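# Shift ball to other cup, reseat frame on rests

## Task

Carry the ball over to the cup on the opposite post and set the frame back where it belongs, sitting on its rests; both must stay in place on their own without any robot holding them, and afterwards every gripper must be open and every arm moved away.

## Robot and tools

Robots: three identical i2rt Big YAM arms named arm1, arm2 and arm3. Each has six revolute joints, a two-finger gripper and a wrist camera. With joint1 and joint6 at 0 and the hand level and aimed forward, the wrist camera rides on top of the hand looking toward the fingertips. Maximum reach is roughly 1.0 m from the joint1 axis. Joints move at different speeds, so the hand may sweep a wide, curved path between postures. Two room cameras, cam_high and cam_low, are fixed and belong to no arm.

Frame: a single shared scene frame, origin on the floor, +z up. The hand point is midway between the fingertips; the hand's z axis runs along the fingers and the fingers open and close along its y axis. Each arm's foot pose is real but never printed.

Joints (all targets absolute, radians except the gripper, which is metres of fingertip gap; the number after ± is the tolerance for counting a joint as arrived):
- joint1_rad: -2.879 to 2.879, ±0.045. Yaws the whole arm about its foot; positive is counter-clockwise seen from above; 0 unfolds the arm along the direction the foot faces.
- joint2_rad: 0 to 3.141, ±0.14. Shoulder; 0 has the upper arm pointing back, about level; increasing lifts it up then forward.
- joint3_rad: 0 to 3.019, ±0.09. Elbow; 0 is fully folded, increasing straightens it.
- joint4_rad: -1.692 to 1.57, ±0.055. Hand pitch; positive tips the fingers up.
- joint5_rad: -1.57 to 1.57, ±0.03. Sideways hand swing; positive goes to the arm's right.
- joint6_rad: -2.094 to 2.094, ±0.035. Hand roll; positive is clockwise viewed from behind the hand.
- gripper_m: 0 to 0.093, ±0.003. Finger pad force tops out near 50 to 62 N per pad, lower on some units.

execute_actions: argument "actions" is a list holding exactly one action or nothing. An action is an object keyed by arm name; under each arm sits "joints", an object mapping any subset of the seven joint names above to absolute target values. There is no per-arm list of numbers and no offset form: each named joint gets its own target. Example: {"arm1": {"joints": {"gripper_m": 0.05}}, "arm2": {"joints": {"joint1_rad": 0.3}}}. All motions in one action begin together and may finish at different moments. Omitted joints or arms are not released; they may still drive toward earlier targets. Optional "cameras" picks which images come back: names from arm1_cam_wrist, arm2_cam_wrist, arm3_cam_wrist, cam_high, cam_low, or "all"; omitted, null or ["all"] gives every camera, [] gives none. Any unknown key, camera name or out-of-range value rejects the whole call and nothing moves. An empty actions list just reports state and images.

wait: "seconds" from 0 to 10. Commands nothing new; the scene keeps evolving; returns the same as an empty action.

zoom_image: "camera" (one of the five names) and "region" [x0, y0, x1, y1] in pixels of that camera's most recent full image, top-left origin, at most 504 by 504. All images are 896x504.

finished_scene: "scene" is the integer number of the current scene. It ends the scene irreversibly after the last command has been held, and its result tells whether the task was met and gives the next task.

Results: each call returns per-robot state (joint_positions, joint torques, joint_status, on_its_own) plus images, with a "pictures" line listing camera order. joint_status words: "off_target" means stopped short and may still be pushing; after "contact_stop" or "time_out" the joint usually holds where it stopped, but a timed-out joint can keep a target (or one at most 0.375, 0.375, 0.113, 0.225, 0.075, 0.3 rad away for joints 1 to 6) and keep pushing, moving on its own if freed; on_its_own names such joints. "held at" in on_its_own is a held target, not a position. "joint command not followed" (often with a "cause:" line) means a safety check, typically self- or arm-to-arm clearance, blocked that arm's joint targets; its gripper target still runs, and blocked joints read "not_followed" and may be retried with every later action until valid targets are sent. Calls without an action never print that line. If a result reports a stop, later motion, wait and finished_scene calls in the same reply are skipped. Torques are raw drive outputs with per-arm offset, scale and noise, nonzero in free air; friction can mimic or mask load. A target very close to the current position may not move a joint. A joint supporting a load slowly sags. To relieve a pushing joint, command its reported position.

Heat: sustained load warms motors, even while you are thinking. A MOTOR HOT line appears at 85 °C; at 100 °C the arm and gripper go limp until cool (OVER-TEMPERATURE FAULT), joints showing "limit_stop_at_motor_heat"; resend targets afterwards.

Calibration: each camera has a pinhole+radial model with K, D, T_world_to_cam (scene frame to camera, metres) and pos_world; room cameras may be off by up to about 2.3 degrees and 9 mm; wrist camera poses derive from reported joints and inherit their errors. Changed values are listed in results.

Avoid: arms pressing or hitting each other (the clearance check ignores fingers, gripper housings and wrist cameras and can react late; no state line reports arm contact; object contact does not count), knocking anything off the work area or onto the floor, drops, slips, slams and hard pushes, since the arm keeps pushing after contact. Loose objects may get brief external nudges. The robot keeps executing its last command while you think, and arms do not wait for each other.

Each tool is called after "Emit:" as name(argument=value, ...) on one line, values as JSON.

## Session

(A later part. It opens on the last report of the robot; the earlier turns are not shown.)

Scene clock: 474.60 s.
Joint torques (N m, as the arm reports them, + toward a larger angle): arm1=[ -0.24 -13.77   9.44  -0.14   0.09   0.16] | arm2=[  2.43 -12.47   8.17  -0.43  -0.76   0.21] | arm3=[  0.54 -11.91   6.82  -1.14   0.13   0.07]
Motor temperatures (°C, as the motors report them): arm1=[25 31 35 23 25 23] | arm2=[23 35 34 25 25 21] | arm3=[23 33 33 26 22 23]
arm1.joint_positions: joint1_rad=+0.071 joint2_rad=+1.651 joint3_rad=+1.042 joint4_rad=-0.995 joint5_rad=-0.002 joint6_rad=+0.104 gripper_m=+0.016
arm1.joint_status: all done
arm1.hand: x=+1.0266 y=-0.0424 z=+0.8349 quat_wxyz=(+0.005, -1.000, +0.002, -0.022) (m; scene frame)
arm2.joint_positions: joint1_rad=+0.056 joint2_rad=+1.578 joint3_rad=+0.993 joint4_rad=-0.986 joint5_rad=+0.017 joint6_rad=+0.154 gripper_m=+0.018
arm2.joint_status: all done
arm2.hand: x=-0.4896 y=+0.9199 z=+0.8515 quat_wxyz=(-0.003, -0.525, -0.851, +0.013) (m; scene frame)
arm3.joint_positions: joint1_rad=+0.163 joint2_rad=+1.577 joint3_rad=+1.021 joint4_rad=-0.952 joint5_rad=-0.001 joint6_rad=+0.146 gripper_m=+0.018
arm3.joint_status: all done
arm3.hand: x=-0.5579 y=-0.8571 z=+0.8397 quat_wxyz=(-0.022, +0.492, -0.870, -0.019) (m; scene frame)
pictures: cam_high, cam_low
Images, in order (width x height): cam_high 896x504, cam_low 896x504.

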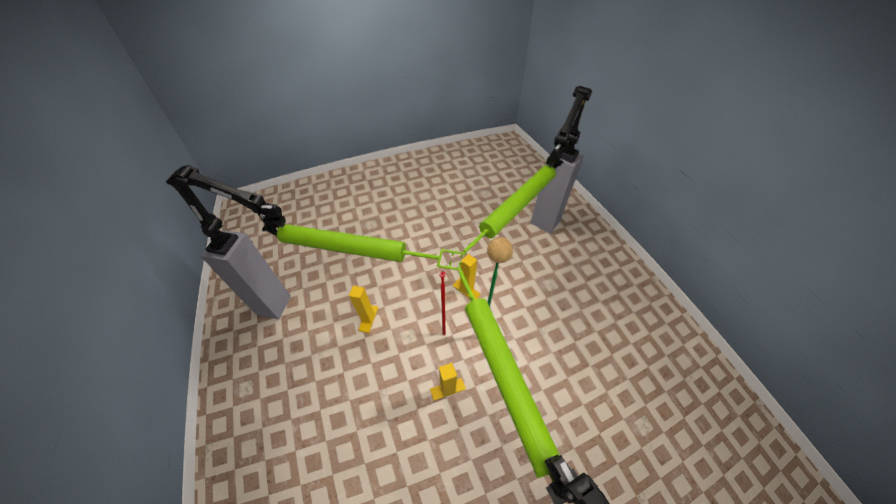

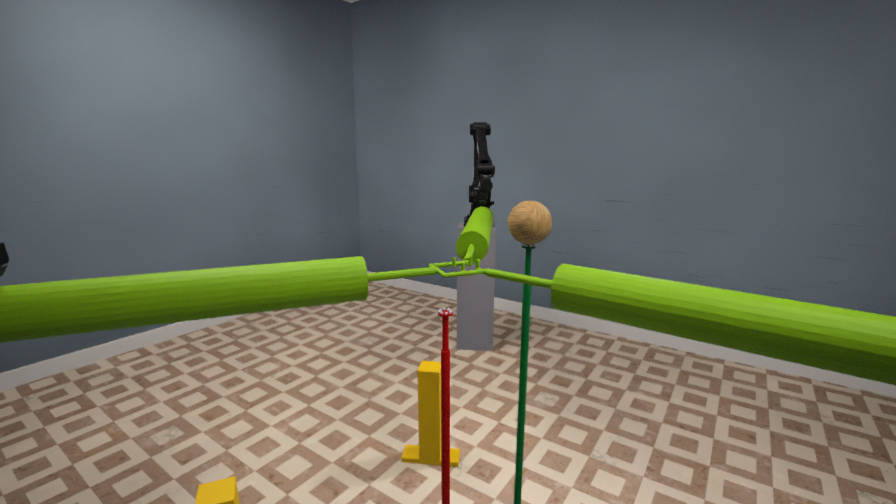

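Mid step, then Z.

Emit:
execute_actions(actions=[{"arm1":{"joints":{"joint1_rad":0.22,"joint6_rad":0.245,"joint2_rad":1.75,"joint3_rad":1.27,"joint4_rad":-1.06}},"arm2":{"joints":{"joint1_rad":-0.1,"joint6_rad":0.01,"joint2_rad":1.68,"joint3_rad":1.15,"joint4_rad":-1.03}},"arm3":{"joints":{"joint1_rad":0.2,"joint6_rad":0.2,"joint2_rad":1.33,"joint3_rad":0.77,"joint4_rad":-1.0}}}], cameras=[])

Emit:
execute_actions(actions=[{"arm1":{"joints":{"joint1_rad":0.36,"joint6_rad":0.38,"joint2_rad":1.913,"joint3_rad":1.48,"joint4_rad":-1.12}},"arm2":{"joints":{"joint1_rad":-0.28,"joint6_rad":-0.16,"joint2_rad":1.808,"joint3_rad":1.325,"joint4_rad":-1.07}},"arm3":{"joints":{"joint1_rad":0.29,"joint6_rad":0.295,"joint2_rad":1.05,"joint3_rad":0.554,"joint4_rad":-1.02}}}], cameras=[])

Emit:
execute_actions(actions=[{"arm1":{"joints":{"joint2_rad":2.185,"joint3_rad":1.378,"joint4_rad":-0.763}},"arm2":{"joints":{"joint2_rad":2.1,"joint3_rad":1.224,"joint4_rad":-0.693}},"arm3":{"joints":{"joint2_rad":1.64,"joint3_rad":0.404,"joint4_rad":-0.356}}}], cameras=[])

Emit:
execute_actions(actions=[{"arm1":{"joints":{"joint2_rad":2.452,"joint3_rad":1.442,"joint4_rad":-0.56}},"arm2":{"joints":{"joint2_rad":2.387,"joint3_rad":1.288,"joint4_rad":-0.47}},"arm3":{"joints":{"joint2_rad":2.23,"joint3_rad":0.51,"joint4_rad":0.146}}}], cameras=["cam_high","cam_low"])

Scene clock: 486.33 s.
Joint torques (N m, as the arm reports them, + toward a larger angle): arm1=[ -1.23 -16.8   10.91  -0.42   0.3    0.09] | arm2=[  3.35 -14.09   8.22  -0.68  -0.87   0.34] | arm3=[ 0.02 -8.07  6.5  -1.25  0.17  0.2 ]
Motor temperatures (°C, as the motors report them): arm1=[25 32 36 23 25 23] | arm2=[23 35 35 25 25 21] | arm3=[23 31 32 26 22 23]
arm1.joint_positions: joint1_rad=+0.224 joint2_rad=+1.787 joint3_rad=+1.223 joint4_rad=-1.040 joint5_rad=-0.006 joint6_rad=+0.256 gripper_m=+0.016
arm1.joint_status: all done
arm1.hand: x=+0.9811 y=-0.1219 z=+0.8314 quat_wxyz=(+0.006, -1.000, +0.002, -0.022) (m; scene frame)
arm2.joint_positions: joint1_rad=-0.124 joint2_rad=+1.684 joint3_rad=+1.124 joint4_rad=-1.009 joint5_rad=+0.019 joint6_rad=-0.024 gripper_m=+0.018
arm2.joint_status: all done
arm2.hand: x=-0.5348 y=+0.8418 z=+0.8509 quat_wxyz=(-0.002, -0.526, -0.850, +0.013) (m; scene frame)
arm3.joint_positions: joint1_rad=+0.199 joint2_rad=+1.343 joint3_rad=+0.786 joint4_rad=-0.950 joint5_rad=-0.002 joint6_rad=+0.185 gripper_m=+0.018
arm3.joint_status: all done
arm3.hand: x=-0.6042 y=-0.9353 z=+0.8454 quat_wxyz=(-0.022, +0.491, -0.871, -0.020) (m; scene frame)
pictures: none
No camera images: the call's "cameras" was empty. Leave "cameras" out to get every camera's image.

Scene clock: 487.43 s.
Joint torques (N m, as the arm reports them, + toward a larger angle): arm1=[  0.3  -19.35   9.49  -0.89   0.05   0.15] | arm2=[  1.14 -16.42   8.26  -0.81  -0.44   0.18] | arm3=[ 0.98 -4.87  8.11 -0.93 -0.18  0.24]
Motor temperatures (°C, as the motors report them): arm1=[25 32 36 23 25 23] | arm2=[23 35 35 25 25 21] | arm3=[23 31 32 26 22 23]
arm1.joint_positions: joint1_rad=+0.351 joint2_rad=+1.950 joint3_rad=+1.452 joint4_rad=-1.087 joint5_rad=+0.000 joint6_rad=+0.385 gripper_m=+0.016
arm1.joint_status: all done
arm1.hand: x=+0.9322 y=-0.2065 z=+0.8230 quat_wxyz=(+0.007, -1.000, +0.003, -0.012) (m; scene frame)
arm2.joint_positions: joint1_rad=-0.280 joint2_rad=+1.815 joint3_rad=+1.302 joint4_rad=-1.045 joint5_rad=+0.008 joint6_rad=-0.180 gripper_m=+0.018
arm2.joint_status: all done
arm2.hand: x=-0.5835 y=+0.7612 z=+0.8495 quat_wxyz=(-0.009, -0.526, -0.850, +0.012) (m; scene frame)
arm3.joint_positions: joint1_rad=+0.284 joint2_rad=+1.064 joint3_rad=+0.554 joint4_rad=-0.980 joint5_rad=+0.007 joint6_rad=+0.275 gripper_m=+0.018
arm3.joint_status: all done
arm3.hand: x=-0.6553 y=-1.0149 z=+0.8414 quat_wxyz=(-0.029, +0.488, -0.872, -0.025) (m; scene frame)
pictures: none
No camera images: the call's "cameras" was empty. Leave "cameras" out to get every camera's image.

Scene clock: 488.73 s.
Joint torques (N m, as the arm reports them, + toward a larger angle): arm1=[ -0.21 -21.02   4.96  -0.65   0.04   0.09] | arm2=[  0.48 -19.55   4.12   0.    -0.08   0.13] | arm3=[ 0.45 -5.76  2.44  0.2  -0.36  0.25]
Motor temperatures (°C, as the motors report them): arm1=[25 32 35 23 25 23] | arm2=[23 36 34 25 25 21] | arm3=[23 31 32 26 22 23]
arm1.joint_positions: joint1_rad=+0.354 joint2_rad=+2.230 joint3_rad=+1.385 joint4_rad=-0.738 joint5_rad=+0.000 joint6_rad=+0.390 gripper_m=+0.016
arm1.joint_status: all done
arm1.hand: x=+0.9341 y=-0.2067 z=+0.6504 quat_wxyz=(+0.007, -1.000, +0.003, -0.011) (m; scene frame)
arm2.joint_positions: joint1_rad=-0.272 joint2_rad=+2.129 joint3_rad=+1.232 joint4_rad=-0.692 joint5_rad=-0.002 joint6_rad=-0.174 gripper_m=+0.018
arm2.joint_status: all done
arm2.hand: x=-0.5769 y=+0.7615 z=+0.6729 quat_wxyz=(+0.000, -0.525, -0.851, -0.002) (m; scene frame)
arm3.joint_positions: joint1_rad=+0.284 joint2_rad=+1.626 joint3_rad=+0.417 joint4_rad=-0.348 joint5_rad=+0.011 joint6_rad=+0.274 gripper_m=+0.018
arm3.joint_status: all done
arm3.hand: x=-0.6554 y=-1.0168 z=+0.6804 quat_wxyz=(-0.007, +0.489, -0.872, +0.000) (m; scene frame)
pictures: none
No camera images: the call's "cameras" was empty. Leave "cameras" out to get every camera's image.

Scene clock: 489.93 s.
Joint torques (N m, as the arm reports them, + toward a larger angle): arm1=[  0.9  -21.23   4.11  -0.71  -0.12   0.12] | arm2=[ -0.45 -19.02   4.51  -0.15   0.2   -0.02] | arm3=[ 0.32 -8.86 -1.45  0.61 -0.23  0.22]
Motor temperatures (°C, as the motors report them): arm1=[25 32 35 23 25 23] | arm2=[23 36 34 25 25 21] | arm3=[23 31 32 26 22 23]
arm1.joint_positions: joint1_rad=+0.341 joint2_rad=+2.488 joint3_rad=+1.441 joint4_rad=-0.533 joint5_rad=+0.005 joint6_rad=+0.387 gripper_m=+0.016
arm1.joint_status: all done
arm1.hand: x=+0.9370 y=-0.1959 z=+0.5245 quat_wxyz=(+0.008, -1.000, +0.009, -0.009) (m; scene frame)
arm2.joint_positions: joint1_rad=-0.260 joint2_rad=+2.399 joint3_rad=+1.270 joint4_rad=-0.464 joint5_rad=-0.009 joint6_rad=-0.160 gripper_m=+0.018
arm2.joint_status: all done
arm2.hand: x=-0.5723 y=+0.7711 z=+0.5464 quat_wxyz=(+0.000, -0.526, -0.850, -0.006) (m; scene frame)
arm3.joint_positions: joint1_rad=+0.284 joint2_rad=+2.218 joint3_rad=+0.519 joint4_rad=+0.142 joint5_rad=+0.008 joint6_rad=+0.276 gripper_m=+0.018
arm3.joint_status: all done
arm3.hand: x=-0.6537 y=-1.0077 z=+0.5454 quat_wxyz=(-0.006, +0.488, -0.873, -0.001) (m; scene frame)
pictures: cam_high, cam_low
Images, in order (width x height): cam_high 896x504, cam_low 896x504.

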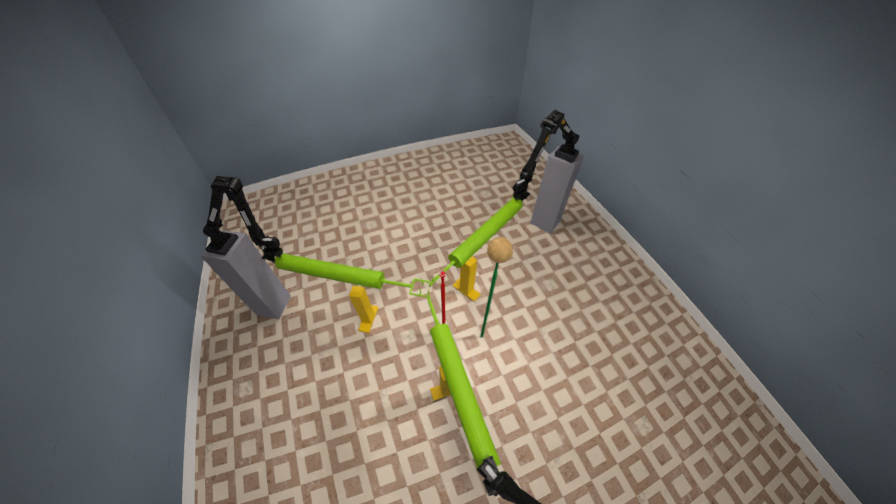

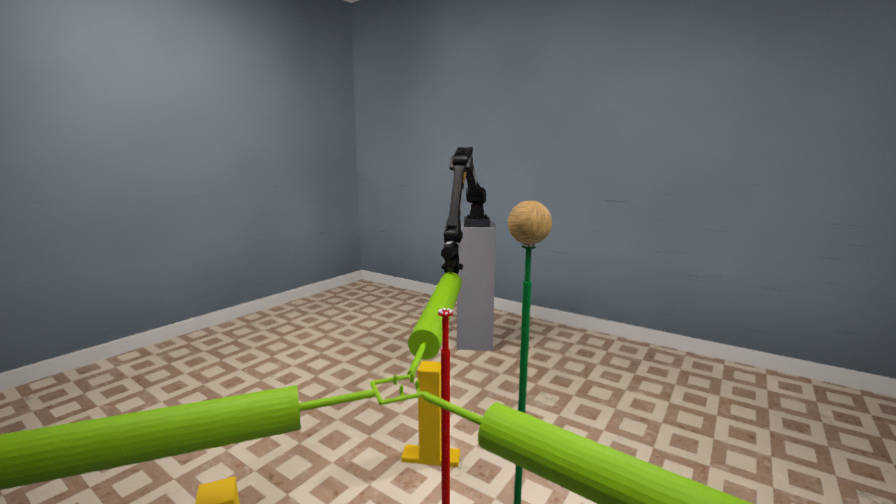

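Emit:
execute_actions(actions=[{"arm1":{"joints":{"joint1_rad":0.35,"joint2_rad":2.7,"joint3_rad":1.604,"joint4_rad":-0.465}},"arm2":{"joints":{"joint1_rad":-0.275,"joint2_rad":2.665,"joint3_rad":1.455,"joint4_rad":-0.342}},"arm3":{"joints":{"joint2_rad":2.66,"joint3_rad":0.713,"joint4_rad":0.377}}}], cameras=[])

Emit:
execute_actions(actions=[{"arm1":{"joints":{"gripper_m":0.09}},"arm2":{"joints":{"gripper_m":0.09}},"arm3":{"joints":{"gripper_m":0.09}}}], cameras=["cam_high","cam_low"])

Scene clock: 496.70 s.
Joint torques (N m, as the arm reports them, + toward a larger angle): arm1=[  0.26 -20.65   4.09   0.1   -0.08   0.12] | arm2=[ -0.42 -19.55   4.42   0.22   0.25  -0.04] | arm3=[ 0.33 -9.31 -2.82  0.76 -0.31  0.21]
Motor temperatures (°C, as the motors report them): arm1=[25 34 33 23 25 23] | arm2=[23 37 33 25 24 21] | arm3=[23 30 31 26 22 23]
arm1.joint_positions: joint1_rad=+0.340 joint2_rad=+2.728 joint3_rad=+1.597 joint4_rad=-0.459 joint5_rad=+0.004 joint6_rad=+0.387 gripper_m=+0.016
arm1.joint_status: all done
arm1.hand: x=+0.9372 y=-0.1949 z=+0.4232 quat_wxyz=(+0.010, -1.000, +0.009, -0.014) (m; scene frame)
arm2.joint_positions: joint1_rad=-0.256 joint2_rad=+2.675 joint3_rad=+1.424 joint4_rad=-0.348 joint5_rad=-0.010 joint6_rad=-0.158 gripper_m=+0.018
arm2.joint_status: all done
arm2.hand: x=-0.5695 y=+0.7705 z=+0.4329 quat_wxyz=(+0.001, -0.525, -0.851, -0.008) (m; scene frame)
arm3.joint_positions: joint1_rad=+0.286 joint2_rad=+2.640 joint3_rad=+0.719 joint4_rad=+0.370 joint5_rad=+0.010 joint6_rad=+0.277 gripper_m=+0.018
arm3.joint_status: all done
arm3.hand: x=-0.6536 y=-1.0069 z=+0.4270 quat_wxyz=(-0.008, +0.488, -0.873, -0.003) (m; scene frame)
pictures: none
No camera images: the call's "cameras" was empty. Leave "cameras" out to get every camera's image.

Scene clock: 497.40 s.
Joint torques (N m, as the arm reports them, + toward a larger angle): arm1=[  0.44 -21.23   4.07   0.09  -0.08   0.12] | arm2=[  0.84 -19.64   3.99   0.25  -0.04  -0.04] | arm3=[ 0.39 -9.43 -2.92  0.75 -0.01  0.12]
Motor temperatures (°C, as the motors report them): arm1=[25 34 33 23 25 23] | arm2=[23 37 33 25 24 21] | arm3=[23 30 31 26 22 23]
arm1.joint_positions: joint1_rad=+0.340 joint2_rad=+2.728 joint3_rad=+1.597 joint4_rad=-0.459 joint5_rad=+0.004 joint6_rad=+0.387 gripper_m=+0.090
arm1.joint_status: all done
arm1.hand: x=+0.9372 y=-0.1949 z=+0.4232 quat_wxyz=(+0.010, -1.000, +0.009, -0.014) (m; scene frame)
arm2.joint_positions: joint1_rad=-0.269 joint2_rad=+2.675 joint3_rad=+1.431 joint4_rad=-0.348 joint5_rad=-0.002 joint6_rad=-0.158 gripper_m=+0.090
arm2.joint_status: all done
arm2.hand: x=-0.5756 y=+0.7640 z=+0.4338 quat_wxyz=(+0.001, -0.531, -0.848, -0.003) (m; scene frame)
arm3.joint_positions: joint1_rad=+0.286 joint2_rad=+2.640 joint3_rad=+0.719 joint4_rad=+0.370 joint5_rad=+0.003 joint6_rad=+0.286 gripper_m=+0.090
arm3.joint_status: all done
arm3.hand: x=-0.6548 y=-1.0066 z=+0.4270 quat_wxyz=(-0.006, +0.484, -0.875, -0.005) (m; scene frame)
pictures: cam_high, cam_low
Images, in order (width x height): cam_high 896x504, cam_low 896x504.

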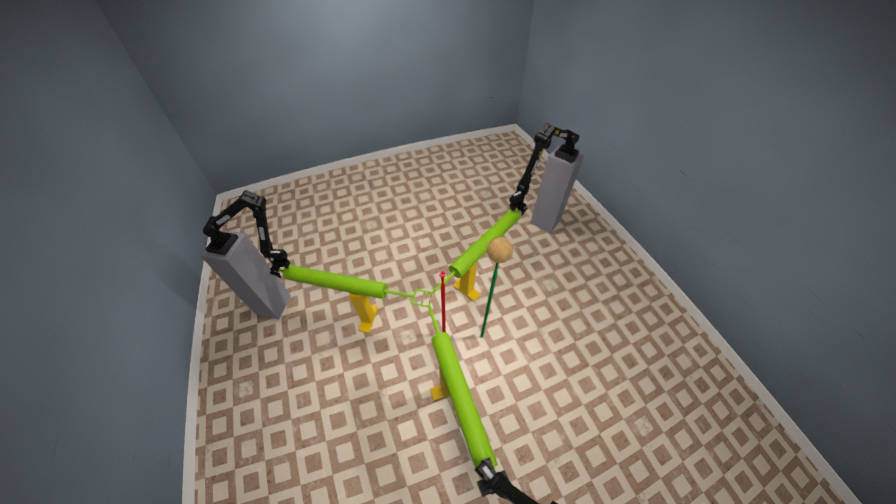

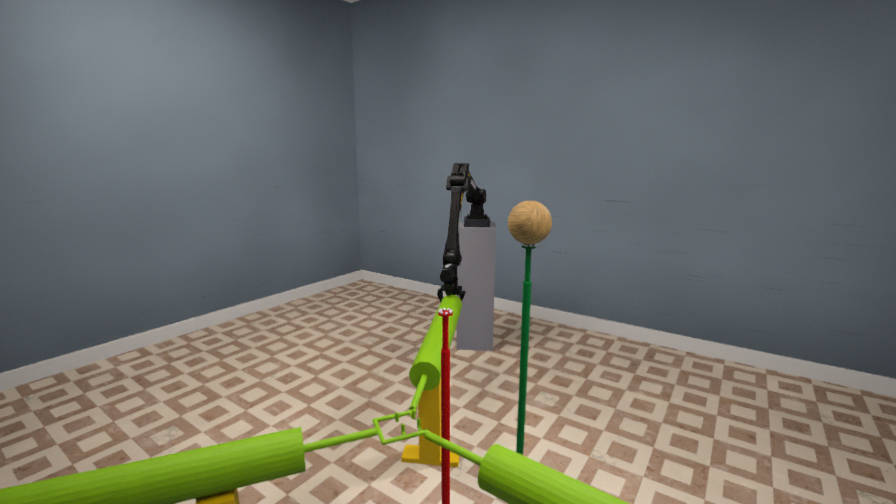

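Emit:
execute_actions(actions=[{"arm1":{"joints":{"joint2_rad":2.185,"joint3_rad":1.378,"joint4_rad":-0.763}},"arm2":{"joints":{"joint2_rad":2.1,"joint3_rad":1.224,"joint4_rad":-0.693}},"arm3":{"joints":{"joint2_rad":2.215,"joint3_rad":0.499,"joint4_rad":0.146}}}], cameras=[])

Emit:
execute_actions(actions=[{"arm1":{"joints":{"joint2_rad":1.0,"joint3_rad":1.0,"joint4_rad":-1.0}},"arm2":{"joints":{"joint2_rad":1.0,"joint3_rad":1.0,"joint4_rad":-1.0}},"arm3":{"joints":{"joint2_rad":1.0,"joint3_rad":0.8,"joint4_rad":-1.0}}}], cameras=["cam_high"])

Emit:
finished_scene(scene=1)

Scene clock: 506.40 s.
Joint torques (N m, as the arm reports them, + toward a larger angle): arm1=[  0.2  -18.22   6.22   0.1   -0.08   0.12] | arm2=[  0.65 -14.75   5.37  -0.28  -0.04  -0.04] | arm3=[  0.39 -10.03  -1.18   0.12  -0.01   0.12]
Motor temperatures (°C, as the motors report them): arm1=[25 35 32 23 25 23] | arm2=[23 38 32 25 24 21] | arm3=[23 30 30 26 22 23]
arm1.joint_positions: joint1_rad=+0.340 joint2_rad=+2.196 joint3_rad=+1.369 joint4_rad=-0.756 joint5_rad=+0.004 joint6_rad=+0.387 gripper_m=+0.090
arm1.joint_status: all done
arm1.hand: x=+0.9341 y=-0.1972 z=+0.6649 quat_wxyz=(+0.008, -1.000, +0.009, -0.011) (m; scene frame)
arm2.joint_positions: joint1_rad=-0.269 joint2_rad=+2.067 joint3_rad=+1.219 joint4_rad=-0.682 joint5_rad=-0.002 joint6_rad=-0.158 gripper_m=+0.090
arm2.joint_status: all done
arm2.hand: x=-0.5723 y=+0.7521 z=+0.7008 quat_wxyz=(-0.023, -0.531, -0.847, +0.018) (m; scene frame)
arm3.joint_positions: joint1_rad=+0.286 joint2_rad=+2.219 joint3_rad=+0.504 joint4_rad=+0.156 joint5_rad=+0.003 joint6_rad=+0.286 gripper_m=+0.090
arm3.joint_status: all done
arm3.hand: x=-0.6565 y=-1.0135 z=+0.5461 quat_wxyz=(-0.003, +0.484, -0.875, -0.003) (m; scene frame)
pictures: none
No camera images: the call's "cameras" was empty. Leave "cameras" out to get every camera's image.

Scene clock: 508.20 s.
Joint torques (N m, as the arm reports them, + toward a larger angle): arm1=[ 0.23 -4.75  9.49  1.11 -0.09  0.11] | arm2=[ 0.64 -6.16  9.05  0.45 -0.04 -0.03] | arm3=[ 0.36 -4.8   9.36  0.62 -0.01  0.1 ]
Motor temperatures (°C, as the motors report them): arm1=[25 35 33 23 25 23] | arm2=[23 38 32 25 24 21] | arm3=[23 30 30 26 22 23]
arm1.joint_positions: joint1_rad=+0.340 joint2_rad=+0.997 joint3_rad=+0.997 joint4_rad=-0.994 joint5_rad=+0.004 joint6_rad=+0.387 gripper_m=+0.090
arm1.joint_status: all done
arm1.hand: x=+1.0832 y=-0.1416 z=+1.0758 quat_wxyz=(-0.099, -0.960, +0.009, +0.260) (m; scene frame)
arm2.joint_positions: joint1_rad=-0.269 joint2_rad=+1.004 joint3_rad=+0.992 joint4_rad=-0.987 joint5_rad=-0.002 joint6_rad=-0.158 gripper_m=+0.090
arm2.joint_status: all done
arm2.hand: x=-0.6134 y=+0.8860 z=+1.0742 quat_wxyz=(-0.219, -0.508, -0.811, +0.189) (m; scene frame)
arm3.joint_positions: joint1_rad=+0.286 joint2_rad=+1.004 joint3_rad=+0.797 joint4_rad=-0.987 joint5_rad=+0.003 joint6_rad=+0.286 gripper_m=+0.090
arm3.joint_status: all done
arm3.hand: x=-0.6317 y=-0.9279 z=+0.9578 quat_wxyz=(-0.131, +0.475, -0.860, -0.132) (m; scene frame)
pictures: cam_high
Images, in order (width x height): cam_high 896x504.

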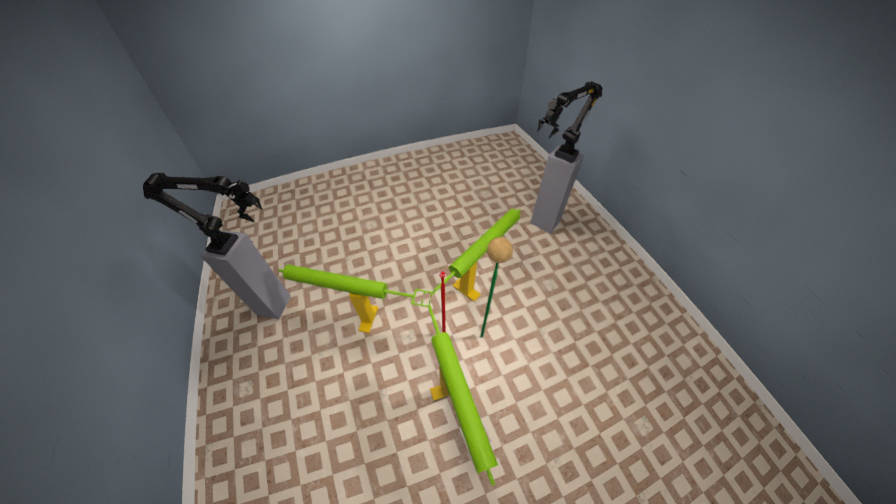

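The scene is finished: the task was done.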